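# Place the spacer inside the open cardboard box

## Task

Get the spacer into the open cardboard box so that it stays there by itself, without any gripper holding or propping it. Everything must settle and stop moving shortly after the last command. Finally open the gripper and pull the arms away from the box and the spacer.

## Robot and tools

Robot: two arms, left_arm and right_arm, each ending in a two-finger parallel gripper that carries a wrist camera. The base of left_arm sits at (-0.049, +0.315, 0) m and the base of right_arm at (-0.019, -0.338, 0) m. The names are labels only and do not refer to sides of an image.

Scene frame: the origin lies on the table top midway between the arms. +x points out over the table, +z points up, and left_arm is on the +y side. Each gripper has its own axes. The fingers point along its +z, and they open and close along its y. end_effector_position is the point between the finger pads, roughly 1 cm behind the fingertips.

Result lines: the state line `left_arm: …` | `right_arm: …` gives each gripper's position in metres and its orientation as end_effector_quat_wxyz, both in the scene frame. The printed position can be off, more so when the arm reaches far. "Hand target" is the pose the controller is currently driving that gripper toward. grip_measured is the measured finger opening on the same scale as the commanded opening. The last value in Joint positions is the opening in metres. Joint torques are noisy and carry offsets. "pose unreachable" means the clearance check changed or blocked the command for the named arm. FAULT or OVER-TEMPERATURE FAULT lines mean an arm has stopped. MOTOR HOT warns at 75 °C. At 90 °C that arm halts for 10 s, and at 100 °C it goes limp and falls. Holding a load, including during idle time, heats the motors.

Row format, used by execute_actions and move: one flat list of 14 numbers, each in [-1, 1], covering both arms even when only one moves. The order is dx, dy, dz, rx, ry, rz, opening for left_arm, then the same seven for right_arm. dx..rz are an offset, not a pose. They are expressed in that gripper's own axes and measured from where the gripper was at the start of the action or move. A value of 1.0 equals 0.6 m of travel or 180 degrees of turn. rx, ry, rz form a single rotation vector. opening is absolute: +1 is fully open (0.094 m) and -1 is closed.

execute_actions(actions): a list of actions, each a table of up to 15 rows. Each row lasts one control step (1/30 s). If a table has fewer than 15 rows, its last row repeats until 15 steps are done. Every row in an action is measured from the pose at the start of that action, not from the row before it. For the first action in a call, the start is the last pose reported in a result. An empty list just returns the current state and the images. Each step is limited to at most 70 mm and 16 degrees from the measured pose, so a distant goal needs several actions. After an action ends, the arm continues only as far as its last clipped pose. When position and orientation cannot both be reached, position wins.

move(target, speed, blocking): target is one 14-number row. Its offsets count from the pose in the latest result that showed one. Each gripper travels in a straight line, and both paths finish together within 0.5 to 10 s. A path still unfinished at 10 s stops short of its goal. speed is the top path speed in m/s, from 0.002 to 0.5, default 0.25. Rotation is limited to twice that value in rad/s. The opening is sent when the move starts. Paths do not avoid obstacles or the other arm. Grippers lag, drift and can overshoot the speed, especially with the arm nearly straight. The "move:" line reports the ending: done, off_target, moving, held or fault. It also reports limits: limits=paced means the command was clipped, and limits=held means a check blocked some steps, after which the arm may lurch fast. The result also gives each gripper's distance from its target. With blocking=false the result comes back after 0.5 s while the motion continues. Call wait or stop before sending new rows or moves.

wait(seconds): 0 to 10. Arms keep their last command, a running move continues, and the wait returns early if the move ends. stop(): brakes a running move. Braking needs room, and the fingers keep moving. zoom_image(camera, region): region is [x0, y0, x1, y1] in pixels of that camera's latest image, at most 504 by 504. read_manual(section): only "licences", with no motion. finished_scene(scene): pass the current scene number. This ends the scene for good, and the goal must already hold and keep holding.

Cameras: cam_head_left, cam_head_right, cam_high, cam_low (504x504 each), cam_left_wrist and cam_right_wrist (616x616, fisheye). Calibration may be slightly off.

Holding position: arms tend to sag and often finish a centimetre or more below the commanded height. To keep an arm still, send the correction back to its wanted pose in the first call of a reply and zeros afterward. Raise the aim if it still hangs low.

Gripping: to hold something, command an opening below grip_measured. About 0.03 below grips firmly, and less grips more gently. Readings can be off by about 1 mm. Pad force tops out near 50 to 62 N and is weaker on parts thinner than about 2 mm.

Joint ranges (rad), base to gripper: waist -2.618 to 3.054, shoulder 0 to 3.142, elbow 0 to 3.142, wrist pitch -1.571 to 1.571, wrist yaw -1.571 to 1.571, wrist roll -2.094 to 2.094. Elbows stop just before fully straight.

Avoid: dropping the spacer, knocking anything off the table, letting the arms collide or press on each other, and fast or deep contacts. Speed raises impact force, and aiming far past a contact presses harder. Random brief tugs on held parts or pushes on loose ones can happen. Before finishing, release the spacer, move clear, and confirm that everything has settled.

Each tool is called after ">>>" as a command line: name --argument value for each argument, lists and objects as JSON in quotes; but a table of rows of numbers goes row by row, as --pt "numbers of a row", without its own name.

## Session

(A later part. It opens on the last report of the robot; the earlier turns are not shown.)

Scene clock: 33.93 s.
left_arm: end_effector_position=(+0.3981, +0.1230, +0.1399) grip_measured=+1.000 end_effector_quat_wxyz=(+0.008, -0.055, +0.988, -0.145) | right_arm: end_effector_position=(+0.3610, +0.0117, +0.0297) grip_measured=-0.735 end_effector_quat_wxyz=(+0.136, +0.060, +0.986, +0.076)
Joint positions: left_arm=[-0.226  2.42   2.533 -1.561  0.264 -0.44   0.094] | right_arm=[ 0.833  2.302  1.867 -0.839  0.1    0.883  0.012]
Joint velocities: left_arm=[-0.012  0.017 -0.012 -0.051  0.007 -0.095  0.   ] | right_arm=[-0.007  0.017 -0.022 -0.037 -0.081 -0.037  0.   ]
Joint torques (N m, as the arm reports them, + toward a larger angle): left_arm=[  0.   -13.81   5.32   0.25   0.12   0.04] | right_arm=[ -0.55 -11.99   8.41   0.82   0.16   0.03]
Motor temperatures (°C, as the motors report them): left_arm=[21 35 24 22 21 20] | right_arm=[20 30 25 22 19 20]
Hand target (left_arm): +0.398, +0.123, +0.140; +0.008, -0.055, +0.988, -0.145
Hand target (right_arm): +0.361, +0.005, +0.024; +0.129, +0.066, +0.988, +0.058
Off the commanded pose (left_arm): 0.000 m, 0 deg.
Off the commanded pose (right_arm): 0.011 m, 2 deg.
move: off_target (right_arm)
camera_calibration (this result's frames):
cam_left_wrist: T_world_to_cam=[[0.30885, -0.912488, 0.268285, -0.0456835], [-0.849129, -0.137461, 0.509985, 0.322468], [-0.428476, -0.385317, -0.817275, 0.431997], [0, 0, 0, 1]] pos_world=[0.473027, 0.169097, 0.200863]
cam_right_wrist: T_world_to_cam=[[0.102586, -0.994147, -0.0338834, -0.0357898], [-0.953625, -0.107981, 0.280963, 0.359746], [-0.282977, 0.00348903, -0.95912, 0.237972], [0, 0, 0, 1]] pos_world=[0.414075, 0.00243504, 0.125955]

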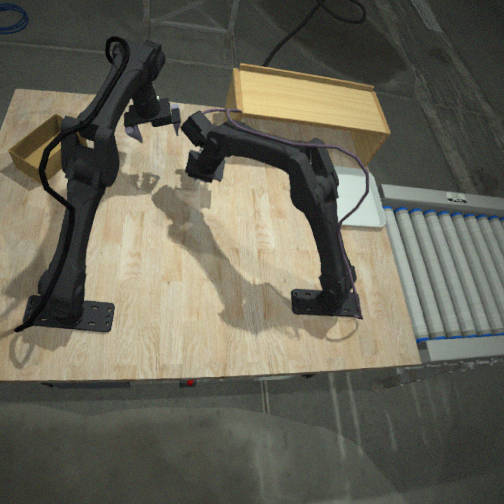

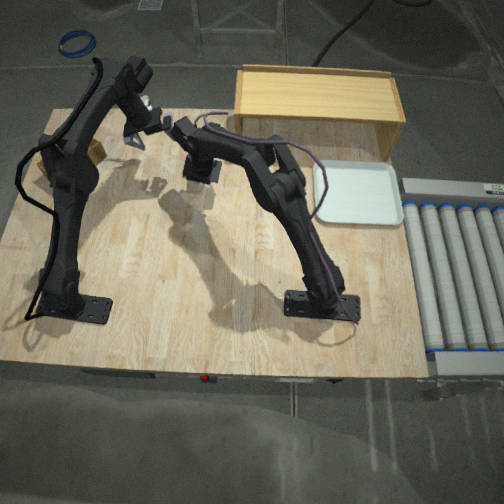

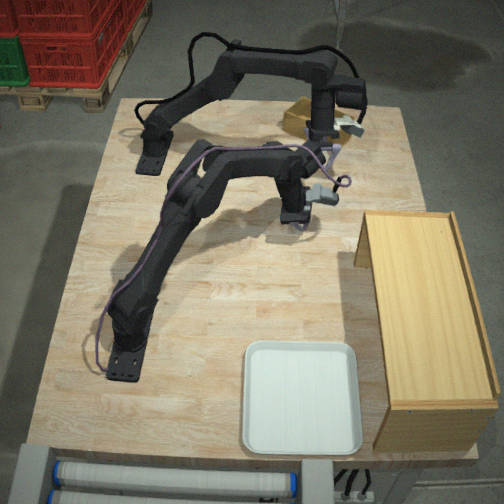

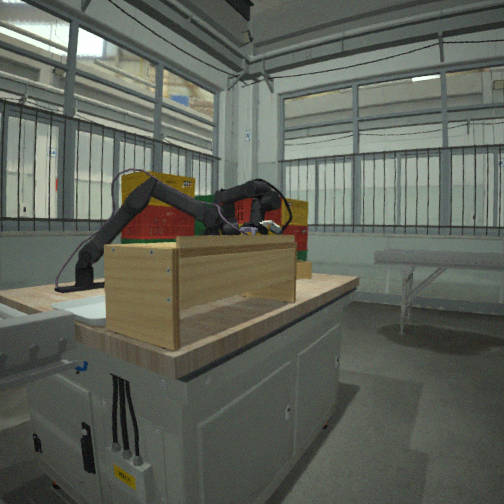

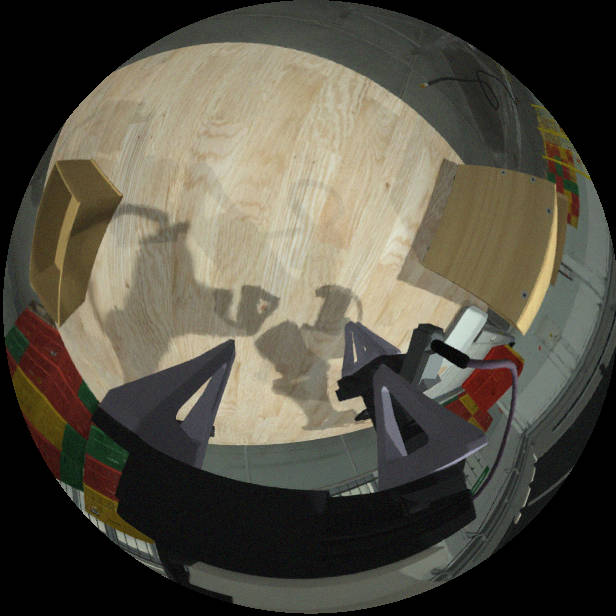

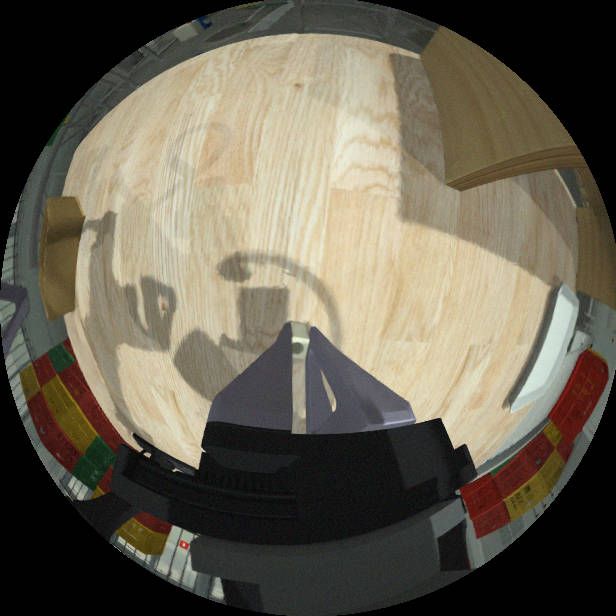

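Release, lift straight up, then retreat.

>>> move --target '[0,0,0,0,0,0,1, 0,0,0.012,0,0,0,1]' --speed 0.15

>>> move --target '[0,0,0,0,0,0,1, 0,0,-0.12,0,0,0,1]' --speed 0.3

>>> move --target '[0,0,0,0,0,0,1, 0,-0.4,-0.1,0,0,0,1]' --speed 0.4

Scene clock: 38.23 s.
left_arm: end_effector_position=(+0.3981, +0.1230, +0.1399) grip_measured=+1.000 end_effector_quat_wxyz=(+0.008, -0.055, +0.988, -0.145) | right_arm: end_effector_position=(+0.3607, +0.0118, +0.0243) grip_measured=+1.000 end_effector_quat_wxyz=(+0.133, +0.061, +0.986, +0.073)
Joint positions: left_arm=[-0.226  2.42   2.533 -1.561  0.264 -0.44   0.094] | right_arm=[ 0.833  2.313  1.868 -0.836  0.098  0.884  0.094]
Joint velocities: left_arm=[-0.002 -0.012  0.002 -0.051  0.051 -0.007  0.   ] | right_arm=[ 0.002 -0.002 -0.012 -0.037 -0.007 -0.007  0.   ]
Joint torques (N m, as the arm reports them, + toward a larger angle): left_arm=[ -0.08 -13.97   5.4    0.24   0.12   0.01] | right_arm=[ -0.15 -13.19   6.9    1.23   0.04  -0.05]
Motor temperatures (°C, as the motors report them): left_arm=[21 36 24 22 21 20] | right_arm=[20 31 25 22 19 20]
Hand target (left_arm): +0.398, +0.123, +0.140; +0.008, -0.055, +0.988, -0.145
Hand target (right_arm): +0.363, +0.013, +0.023; +0.136, +0.060, +0.986, +0.076
Off the commanded pose (left_arm): 0.000 m, 0 deg.
Off the commanded pose (right_arm): 0.003 m, 0 deg.
move: done
camera_calibration (this result's frames):
cam_left_wrist: T_world_to_cam=[[0.30885, -0.912488, 0.268285, -0.0456835], [-0.849129, -0.137461, 0.509985, 0.322468], [-0.428476, -0.385317, -0.817275, 0.431997], [0, 0, 0, 1]] pos_world=[0.473027, 0.169097, 0.200863]
cam_right_wrist: T_world_to_cam=[[0.101357, -0.994383, -0.0304683, -0.0355271], [-0.951758, -0.105837, 0.28802, 0.360064], [-0.289627, -0.000194385, -0.95714, 0.235125], [0, 0, 0, 1]] pos_world=[0.414394, 0.00282636, 0.120259]

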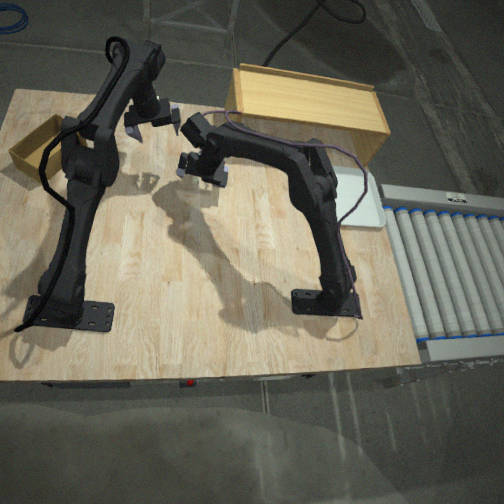

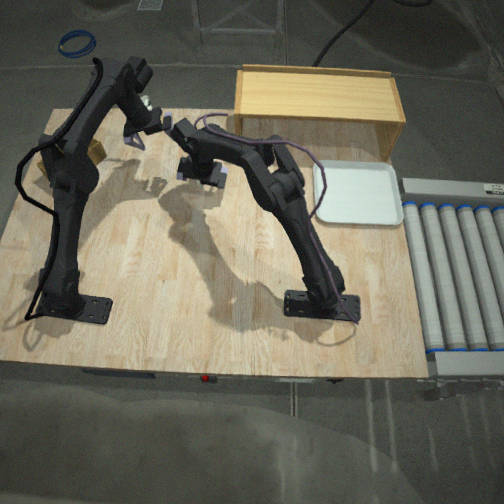

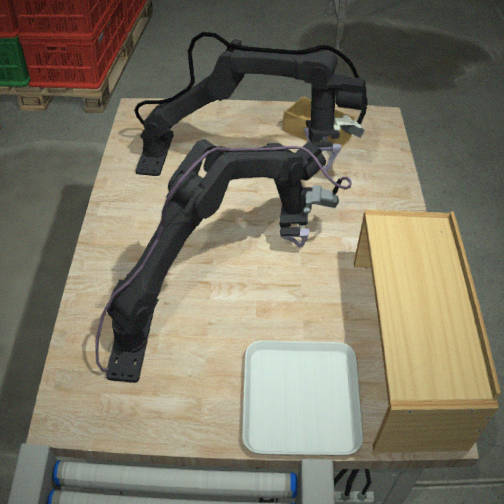

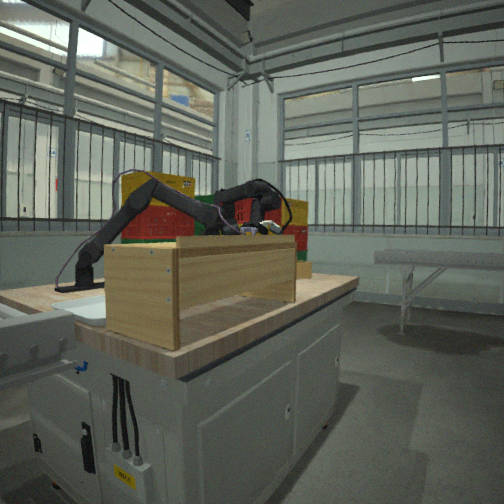

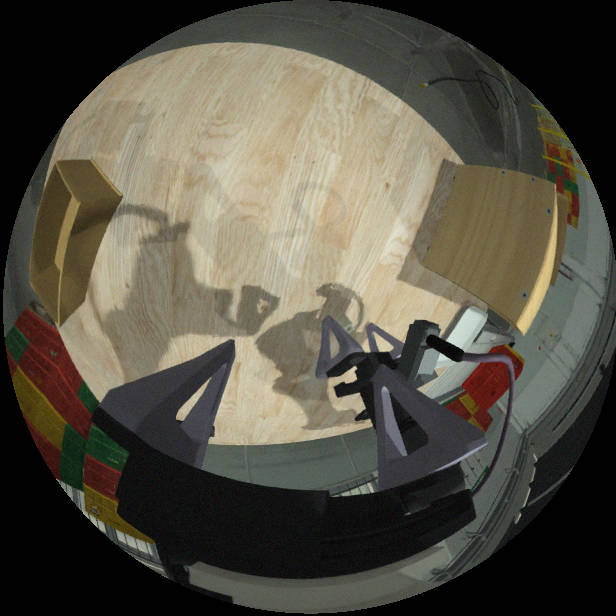

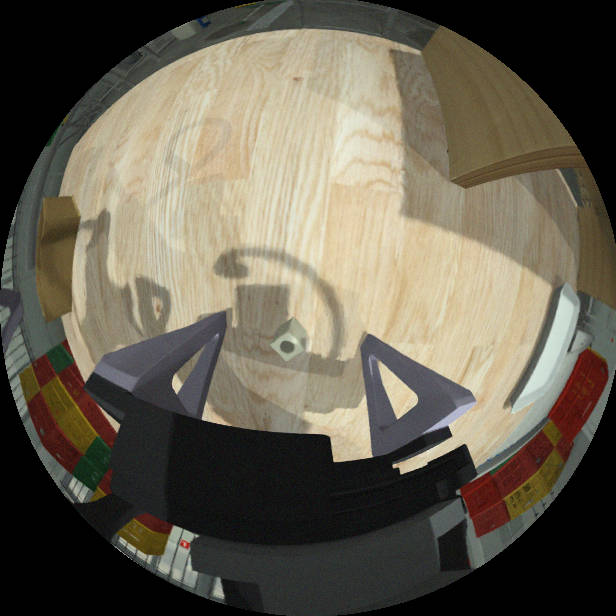

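Scene clock: 39.33 s.
left_arm: end_effector_position=(+0.3981, +0.1230, +0.1399) grip_measured=+1.000 end_effector_quat_wxyz=(+0.008, -0.055, +0.988, -0.145) | right_arm: end_effector_position=(+0.3413, -0.0031, +0.0822) grip_measured=+1.000 end_effector_quat_wxyz=(+0.124, +0.063, +0.988, +0.066)
Joint positions: left_arm=[-0.226  2.42   2.533 -1.561  0.264 -0.44   0.094] | right_arm=[ 0.839  2.197  1.912 -1.02   0.098  0.895  0.094]
Joint velocities: left_arm=[-0.002 -0.012  0.002  0.051 -0.066 -0.095  0.   ] | right_arm=[ 0.012 -0.002 -0.007 -0.007  0.022 -0.022  0.   ]
Joint torques (N m, as the arm reports them, + toward a larger angle): left_arm=[ -0.05 -13.96   5.14   0.27   0.11  -0.01] | right_arm=[  1.01 -13.68   8.55   1.     0.09   0.03]
Motor temperatures (°C, as the motors report them): left_arm=[21 36 24 22 21 20] | right_arm=[20 31 25 22 19 20]
Hand target (left_arm): +0.398, +0.123, +0.140; +0.008, -0.055, +0.988, -0.145
Hand target (right_arm): +0.341, +0.002, +0.093; +0.133, +0.061, +0.986, +0.074
Off the commanded pose (left_arm): 0.000 m, 0 deg.
Off the commanded pose (right_arm): 0.012 m, 1 deg.
move: off_target (right_arm)
camera_calibration (this result's frames):
cam_left_wrist: T_world_to_cam=[[0.30885, -0.912488, 0.268285, -0.0456835], [-0.849129, -0.137461, 0.509985, 0.322468], [-0.428476, -0.385317, -0.817275, 0.431997], [0, 0, 0, 1]] pos_world=[0.473027, 0.169097, 0.200863]
cam_right_wrist: T_world_to_cam=[[0.0966198, -0.995143, -0.0188667, -0.0459565], [-0.94656, -0.0977301, 0.307364, 0.320012], [-0.307714, -0.011839, -0.951405, 0.290544], [0, 0, 0, 1]] pos_world=[0.396756, -0.0110187, 0.177198]

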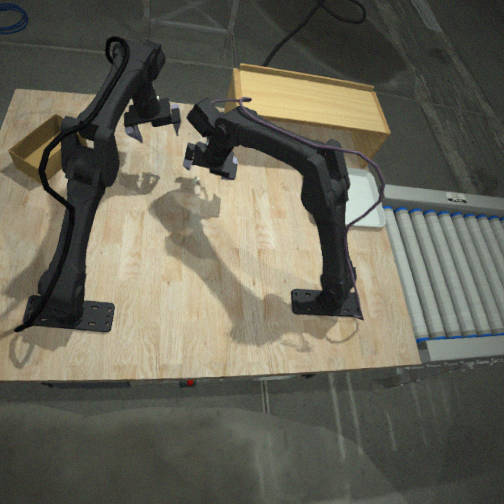

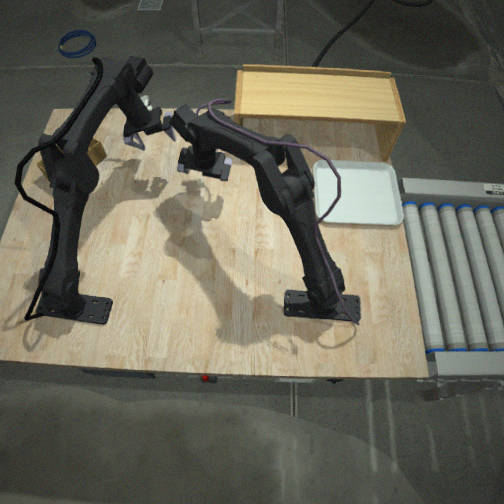

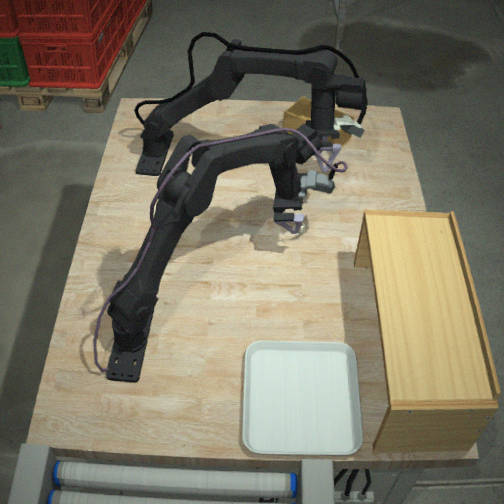

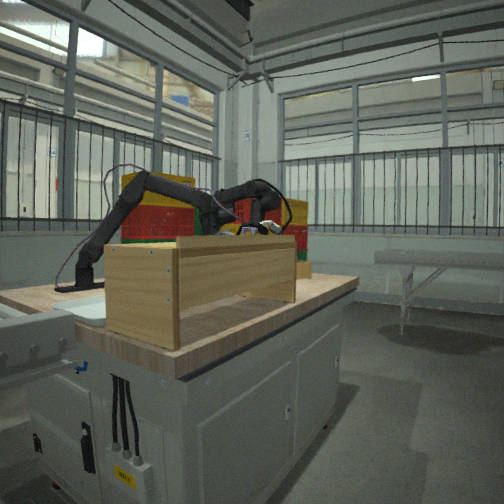

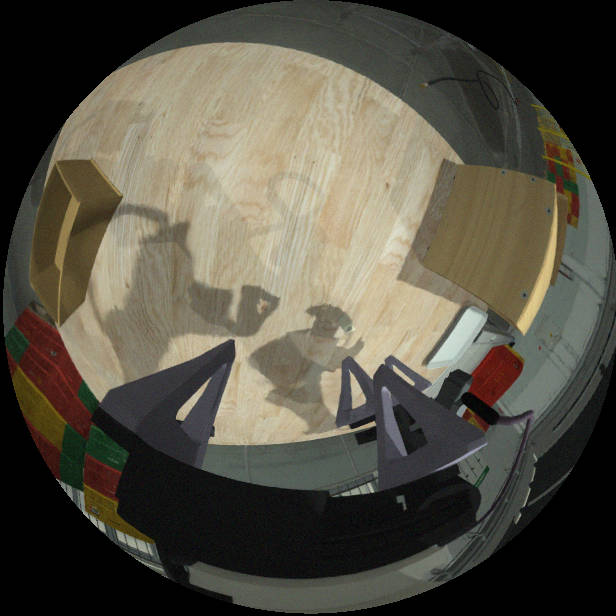

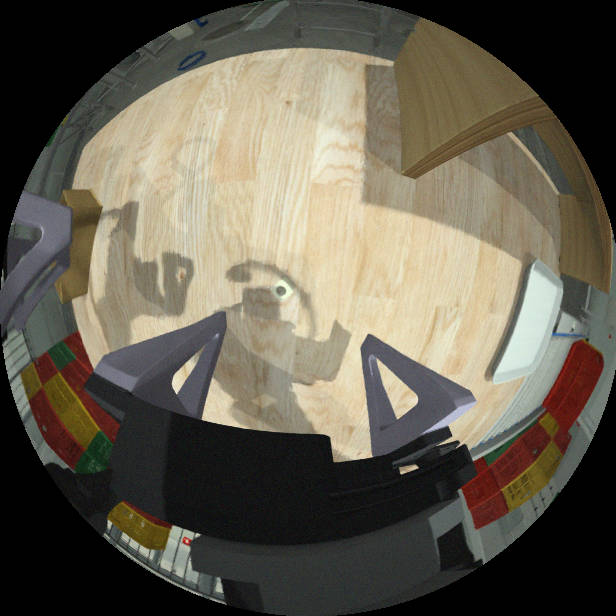

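Scene clock: 40.70 s.
left_arm: end_effector_position=(+0.3981, +0.1230, +0.1399) grip_measured=+1.000 end_effector_quat_wxyz=(+0.008, -0.055, +0.988, -0.145) | right_arm: end_effector_position=(+0.2977, -0.2461, +0.0995) grip_measured=+1.000 end_effector_quat_wxyz=(+0.112, +0.066, +0.990, +0.061)
Joint positions: left_arm=[-0.226  2.42   2.533 -1.561  0.264 -0.44   0.094] | right_arm=[ 0.312  1.569  1.159 -0.91  -0.045  0.393  0.094]
Joint velocities: left_arm=[ 0.002 -0.007 -0.002 -0.022  0.007 -0.037  0.   ] | right_arm=[-0.022 -0.027  0.007 -0.051  0.007 -0.051  0.   ]
Joint torques (N m, as the arm reports them, + toward a larger angle): left_arm=[ -0.05 -14.12   5.27   0.23   0.13   0.03] | right_arm=[-0.34 -8.61  6.38  1.19 -0.09 -0.07]
Motor temperatures (°C, as the motors report them): left_arm=[21 36 24 22 21 20] | right_arm=[20 32 25 22 19 20]
Hand target (left_arm): +0.398, +0.123, +0.140; +0.008, -0.055, +0.988, -0.145
Hand target (right_arm): +0.298, -0.246, +0.105; +0.123, +0.063, +0.988, +0.067
Off the commanded pose (left_arm): 0.000 m, 0 deg.
Off the commanded pose (right_arm): 0.006 m, 2 deg.
move: done
camera_calibration (this result's frames):
cam_left_wrist: T_world_to_cam=[[0.30885, -0.912488, 0.268285, -0.0456835], [-0.849129, -0.137461, 0.509985, 0.322468], [-0.428476, -0.385317, -0.817275, 0.431997], [0, 0, 0, 1]] pos_world=[0.473027, 0.169097, 0.200863]
cam_right_wrist: T_world_to_cam=[[0.0898775, -0.99586, -0.01357, -0.28194], [-0.93869, -0.0892555, 0.33301, 0.246827], [-0.332842, -0.0171921, -0.942826, 0.296047], [0, 0, 0, 1]] pos_world=[0.355571, -0.253653, 0.193099]

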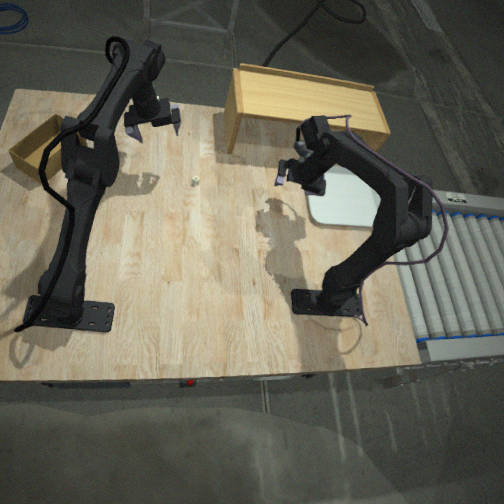

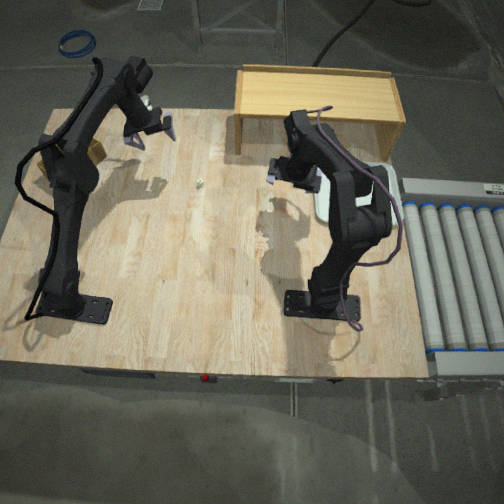

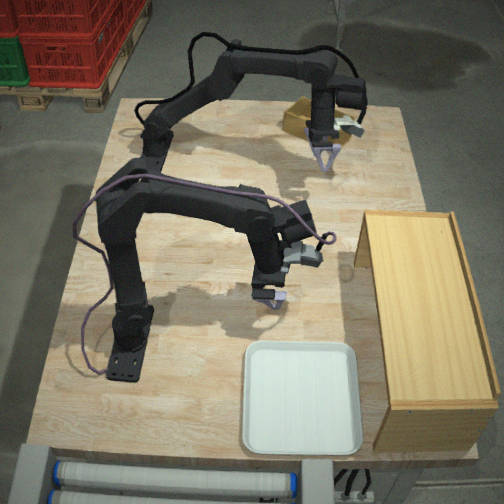

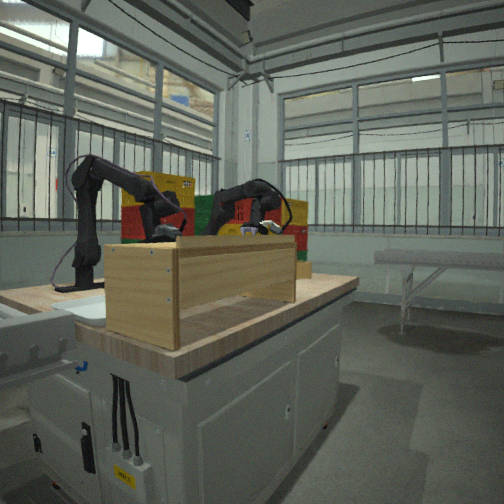

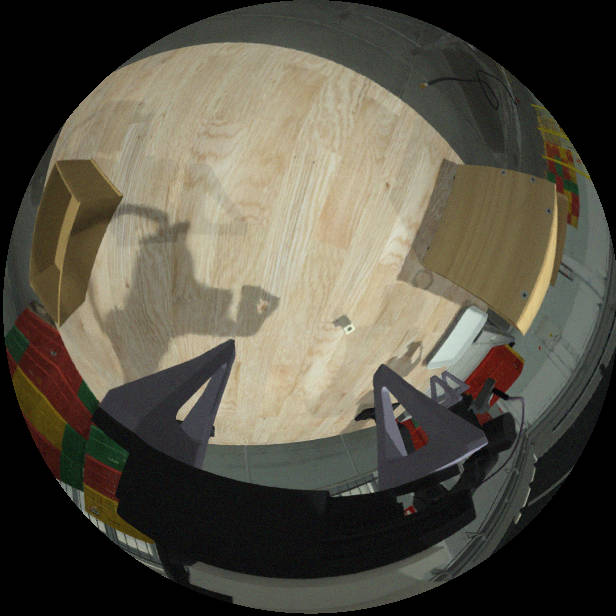

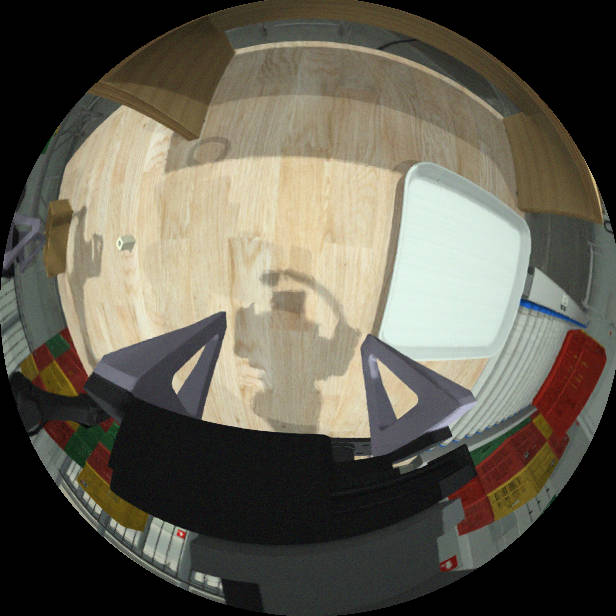

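>>> move --target '[0.081,-0.109,0.167,0,0,0,1, 0,0,0,0,0,0,1]' --speed 0.3

Scene clock: 47.17 s.
left_arm: end_effector_position=(+0.3549, +0.0256, +0.0513) grip_measured=+1.000 end_effector_quat_wxyz=(-0.006, -0.048, +0.989, -0.137) | right_arm: end_effector_position=(+0.2976, -0.2459, +0.0996) grip_measured=+1.000 end_effector_quat_wxyz=(+0.112, +0.065, +0.990, +0.061)
Joint positions: left_arm=[-0.454  2.364  2.078 -1.14   0.235 -0.654  0.094] | right_arm=[ 0.312  1.569  1.159 -0.91  -0.046  0.391  0.094]
Joint velocities: left_arm=[-0.022  0.002 -0.007 -0.066 -0.007 -0.051  0.   ] | right_arm=[-0.002  0.012  0.002  0.037 -0.037 -0.007  0.   ]
Joint torques (N m, as the arm reports them, + toward a larger angle): left_arm=[  0.66 -16.52   4.85   0.42   0.02  -0.05] | right_arm=[ 0.03 -6.73  6.97  1.06  0.    0.01]
Motor temperatures (°C, as the motors report them): left_arm=[21 37 24 22 21 20] | right_arm=[20 31 25 22 19 20]
Hand target (left_arm): +0.360, +0.029, +0.061; +0.008, -0.054, +0.988, -0.142
Hand target (right_arm): +0.298, -0.246, +0.100; +0.112, +0.066, +0.990, +0.061
Off the commanded pose (left_arm): 0.012 m, 2 deg.
Off the commanded pose (right_arm): 0.000 m, 0 deg.
move: off_target (left_arm)
camera_calibration (this result's frames):
cam_left_wrist: T_world_to_cam=[[0.299513, -0.921479, 0.247322, -0.0927576], [-0.837001, -0.12935, 0.531693, 0.311925], [-0.457953, -0.366258, -0.810021, 0.313155], [0, 0, 0, 1]] pos_world=[0.432274, 0.069569, 0.110754]
cam_right_wrist: T_world_to_cam=[[0.0927337, -0.995592, -0.0140284, -0.282478], [-0.938431, -0.0921011, 0.332963, 0.246019], [-0.332788, -0.0177123, -0.942835, 0.295898], [0, 0, 0, 1]] pos_world=[0.355539, -0.253333, 0.193105]

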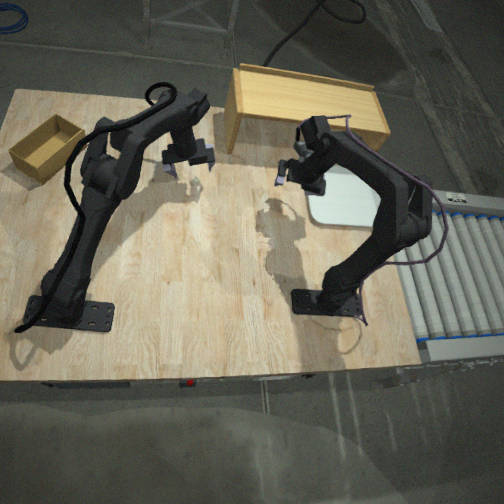

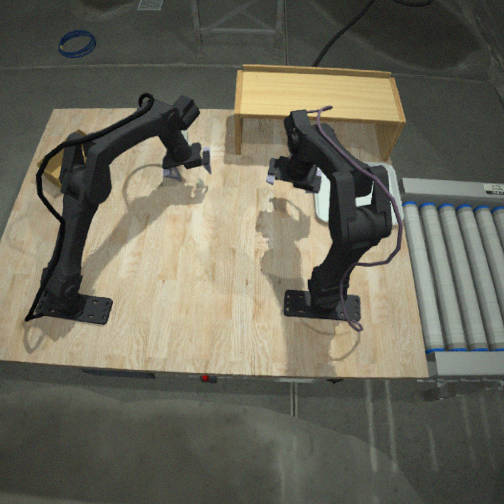

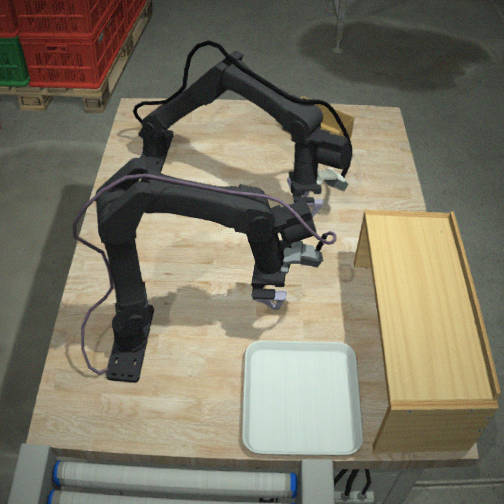

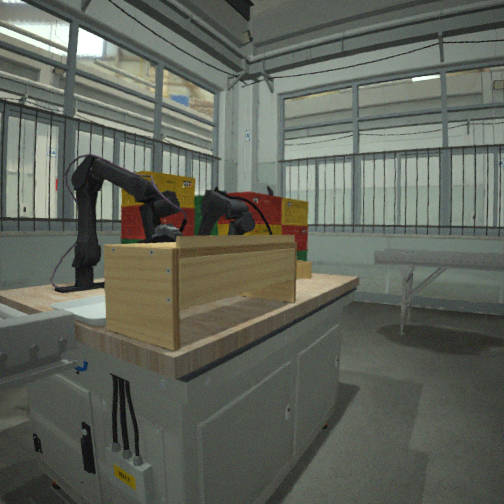

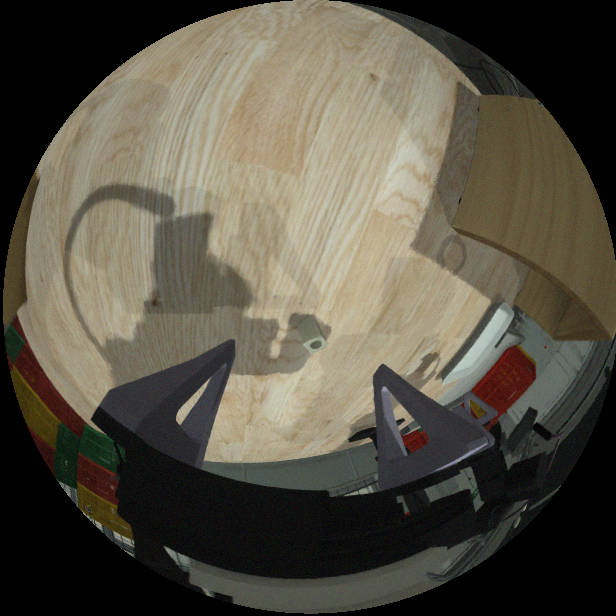

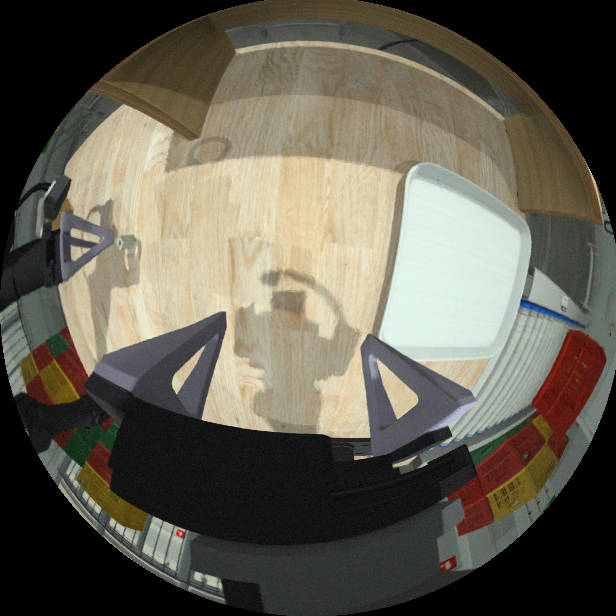

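>>> move --target '[-0.005,-0.01,0.062,0,0,0,1, 0,0,0,0,0,0,1]' --speed 0.15

Scene clock: 50.07 s.
left_arm: end_effector_position=(+0.3595, +0.0151, +0.0206) grip_measured=+1.000 end_effector_quat_wxyz=(-0.009, -0.048, +0.990, -0.135) | right_arm: end_effector_position=(+0.2976, -0.2459, +0.0996) grip_measured=+1.000 end_effector_quat_wxyz=(+0.112, +0.065, +0.990, +0.061)
Joint positions: left_arm=[-0.468  2.432  2.078 -1.075  0.232 -0.67   0.094] | right_arm=[ 0.312  1.569  1.159 -0.91  -0.046  0.391  0.094]
Joint velocities: left_arm=[ 0.007  0.002 -0.002  0.022 -0.051 -0.007  0.   ] | right_arm=[-0.007  0.007 -0.017 -0.022 -0.007 -0.037  0.   ]
Joint torques (N m, as the arm reports them, + toward a larger angle): left_arm=[ -0.97 -14.51   5.01   0.51   0.06  -0.04] | right_arm=[-0.02 -6.69  7.04  1.05 -0.02  0.  ]
Motor temperatures (°C, as the motors report them): left_arm=[21 38 24 22 21 20] | right_arm=[20 31 25 22 19 20]
Hand target (left_arm): +0.359, +0.010, +0.017; -0.006, -0.048, +0.989, -0.137
Hand target (right_arm): +0.298, -0.246, +0.100; +0.112, +0.065, +0.990, +0.061
Off the commanded pose (left_arm): 0.006 m, 0 deg.
Off the commanded pose (right_arm): 0.000 m, 0 deg.
move: done
camera_calibration (this result's frames):
cam_left_wrist: T_world_to_cam=[[0.30136, -0.922439, 0.241429, -0.0968558], [-0.834366, -0.132552, 0.535036, 0.329841], [-0.461536, -0.362678, -0.809598, 0.287789], [0, 0, 0, 1]] pos_world=[0.437221, 0.0587523, 0.0799007]
cam_right_wrist: T_world_to_cam=[[0.0927337, -0.995592, -0.0140284, -0.282478], [-0.938431, -0.0921011, 0.332963, 0.246019], [-0.332788, -0.0177123, -0.942835, 0.295898], [0, 0, 0, 1]] pos_world=[0.355539, -0.253333, 0.193105]

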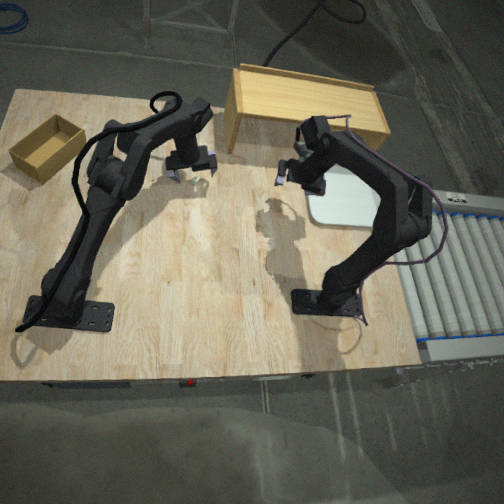

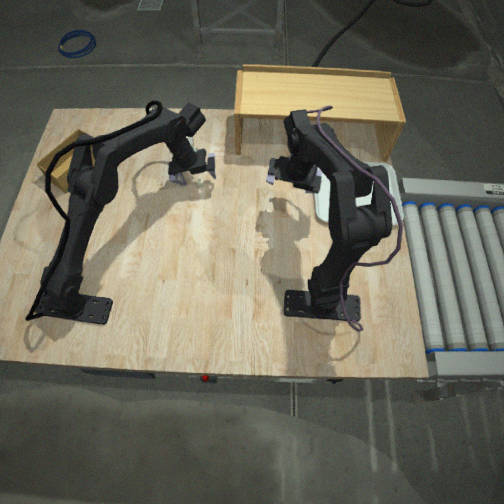

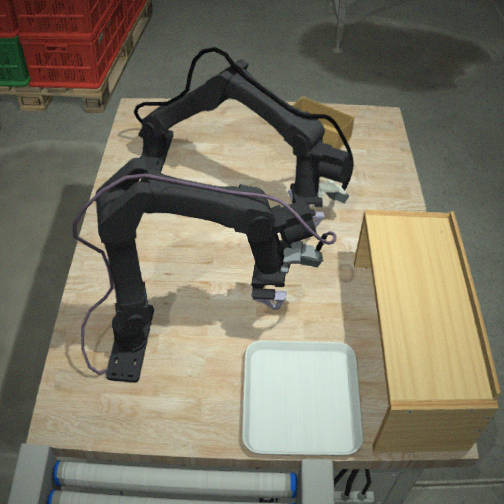

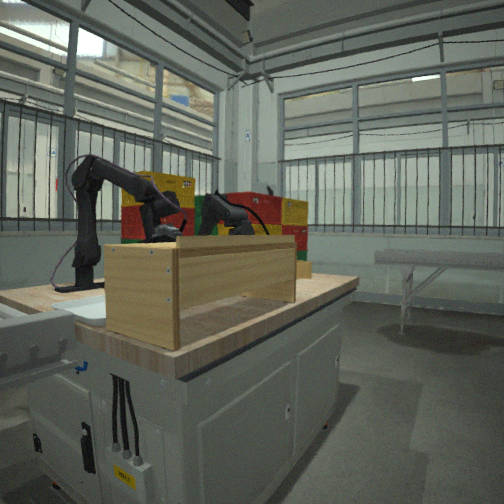

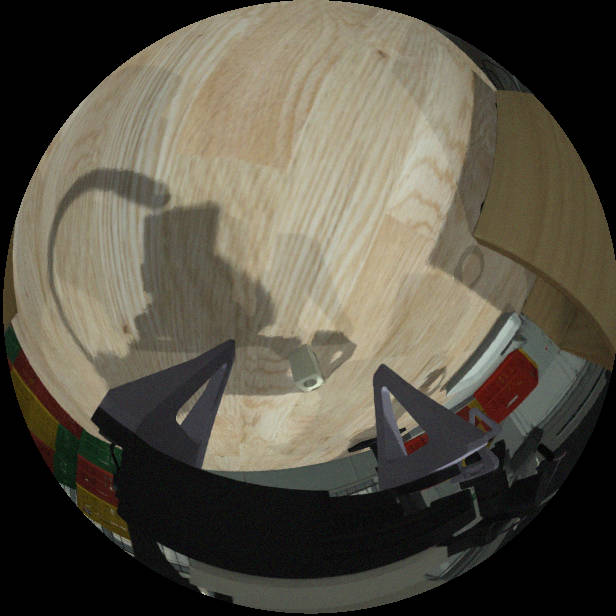

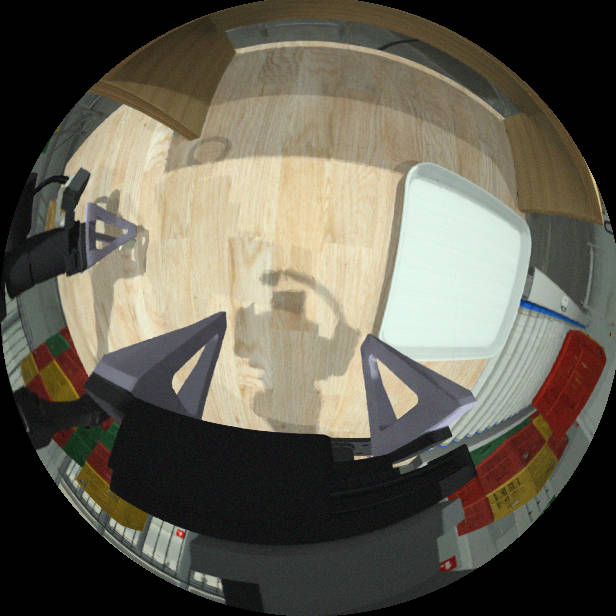

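>>> move --target '[0,0,0.008,0,0,0,-1, 0,0,0,0,0,0,1]' --speed 0.1

Scene clock: 52.67 s.
left_arm: end_effector_position=(+0.3594, +0.0150, +0.0193) grip_measured=-0.654 end_effector_quat_wxyz=(-0.010, -0.049, +0.990, -0.134) | right_arm: end_effector_position=(+0.2976, -0.2459, +0.0996) grip_measured=+1.000 end_effector_quat_wxyz=(+0.112, +0.065, +0.990, +0.061)
Joint positions: left_arm=[-0.468  2.435  2.078 -1.074  0.232 -0.67   0.016] | right_arm=[ 0.312  1.569  1.159 -0.91  -0.046  0.391  0.094]
Joint velocities: left_arm=[-0.017  0.017 -0.002 -0.007  0.022 -0.022 -0.001] | right_arm=[-0.002 -0.007 -0.017  0.037  0.037 -0.007  0.   ]
Joint torques (N m, as the arm reports them, + toward a larger angle): left_arm=[ -0.25 -14.36   5.17   0.44   0.1    0.06] | right_arm=[-0.04 -6.74  6.98  1.06 -0.02 -0.01]
Motor temperatures (°C, as the motors report them): left_arm=[21 38 24 22 21 20] | right_arm=[20 31 25 22 19 20]
Hand target (left_arm): +0.360, +0.014, +0.016; -0.009, -0.048, +0.990, -0.135
Hand target (right_arm): +0.298, -0.246, +0.100; +0.112, +0.065, +0.990, +0.061
Off the commanded pose (left_arm): 0.004 m, 0 deg.
Off the commanded pose (right_arm): 0.000 m, 0 deg.
move: done
camera_calibration (this result's frames):
cam_left_wrist: T_world_to_cam=[[0.302476, -0.922399, 0.240183, -0.0969112], [-0.833191, -0.133489, 0.536631, 0.329984], [-0.462927, -0.362436, -0.808912, 0.287204], [0, 0, 0, 1]] pos_world=[0.437207, 0.0587515, 0.0785193]
cam_right_wrist: T_world_to_cam=[[0.0927337, -0.995592, -0.0140284, -0.282478], [-0.938431, -0.0921011, 0.332963, 0.246019], [-0.332788, -0.0177123, -0.942835, 0.295898], [0, 0, 0, 1]] pos_world=[0.355539, -0.253333, 0.193105]

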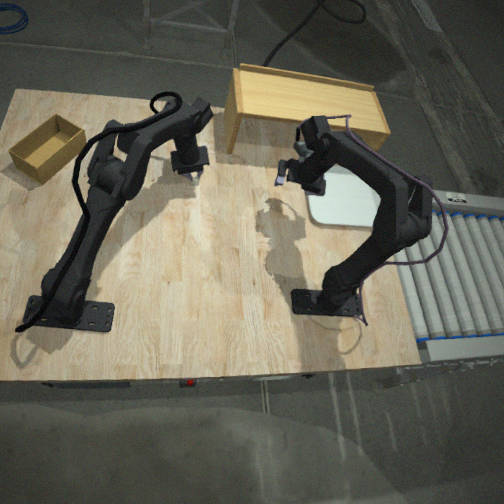

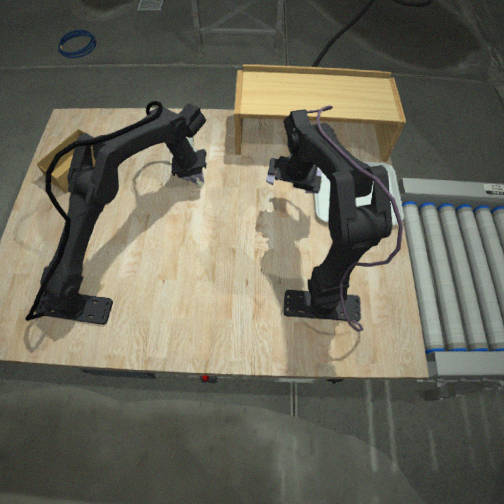

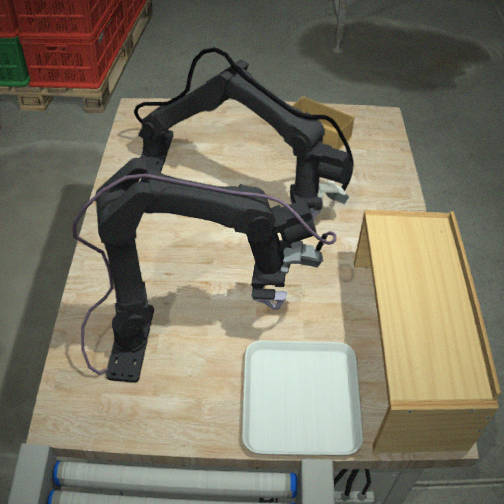

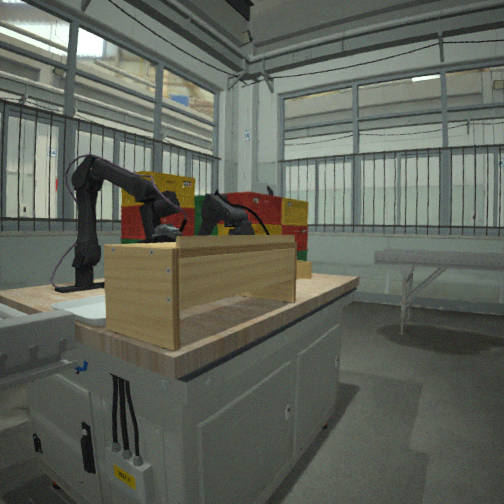

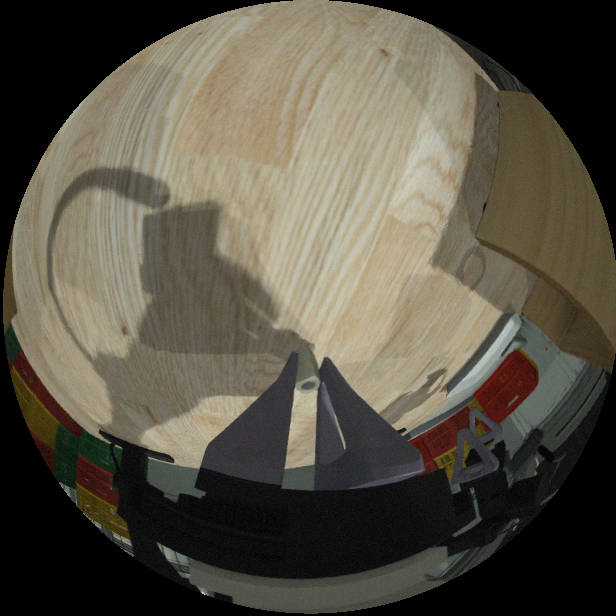

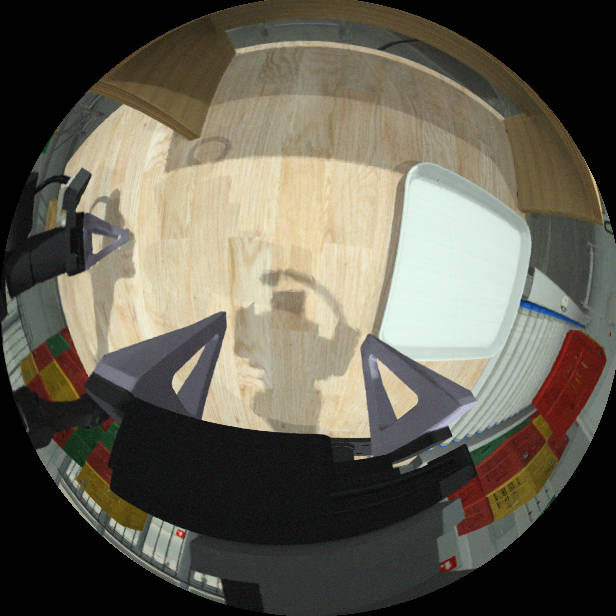

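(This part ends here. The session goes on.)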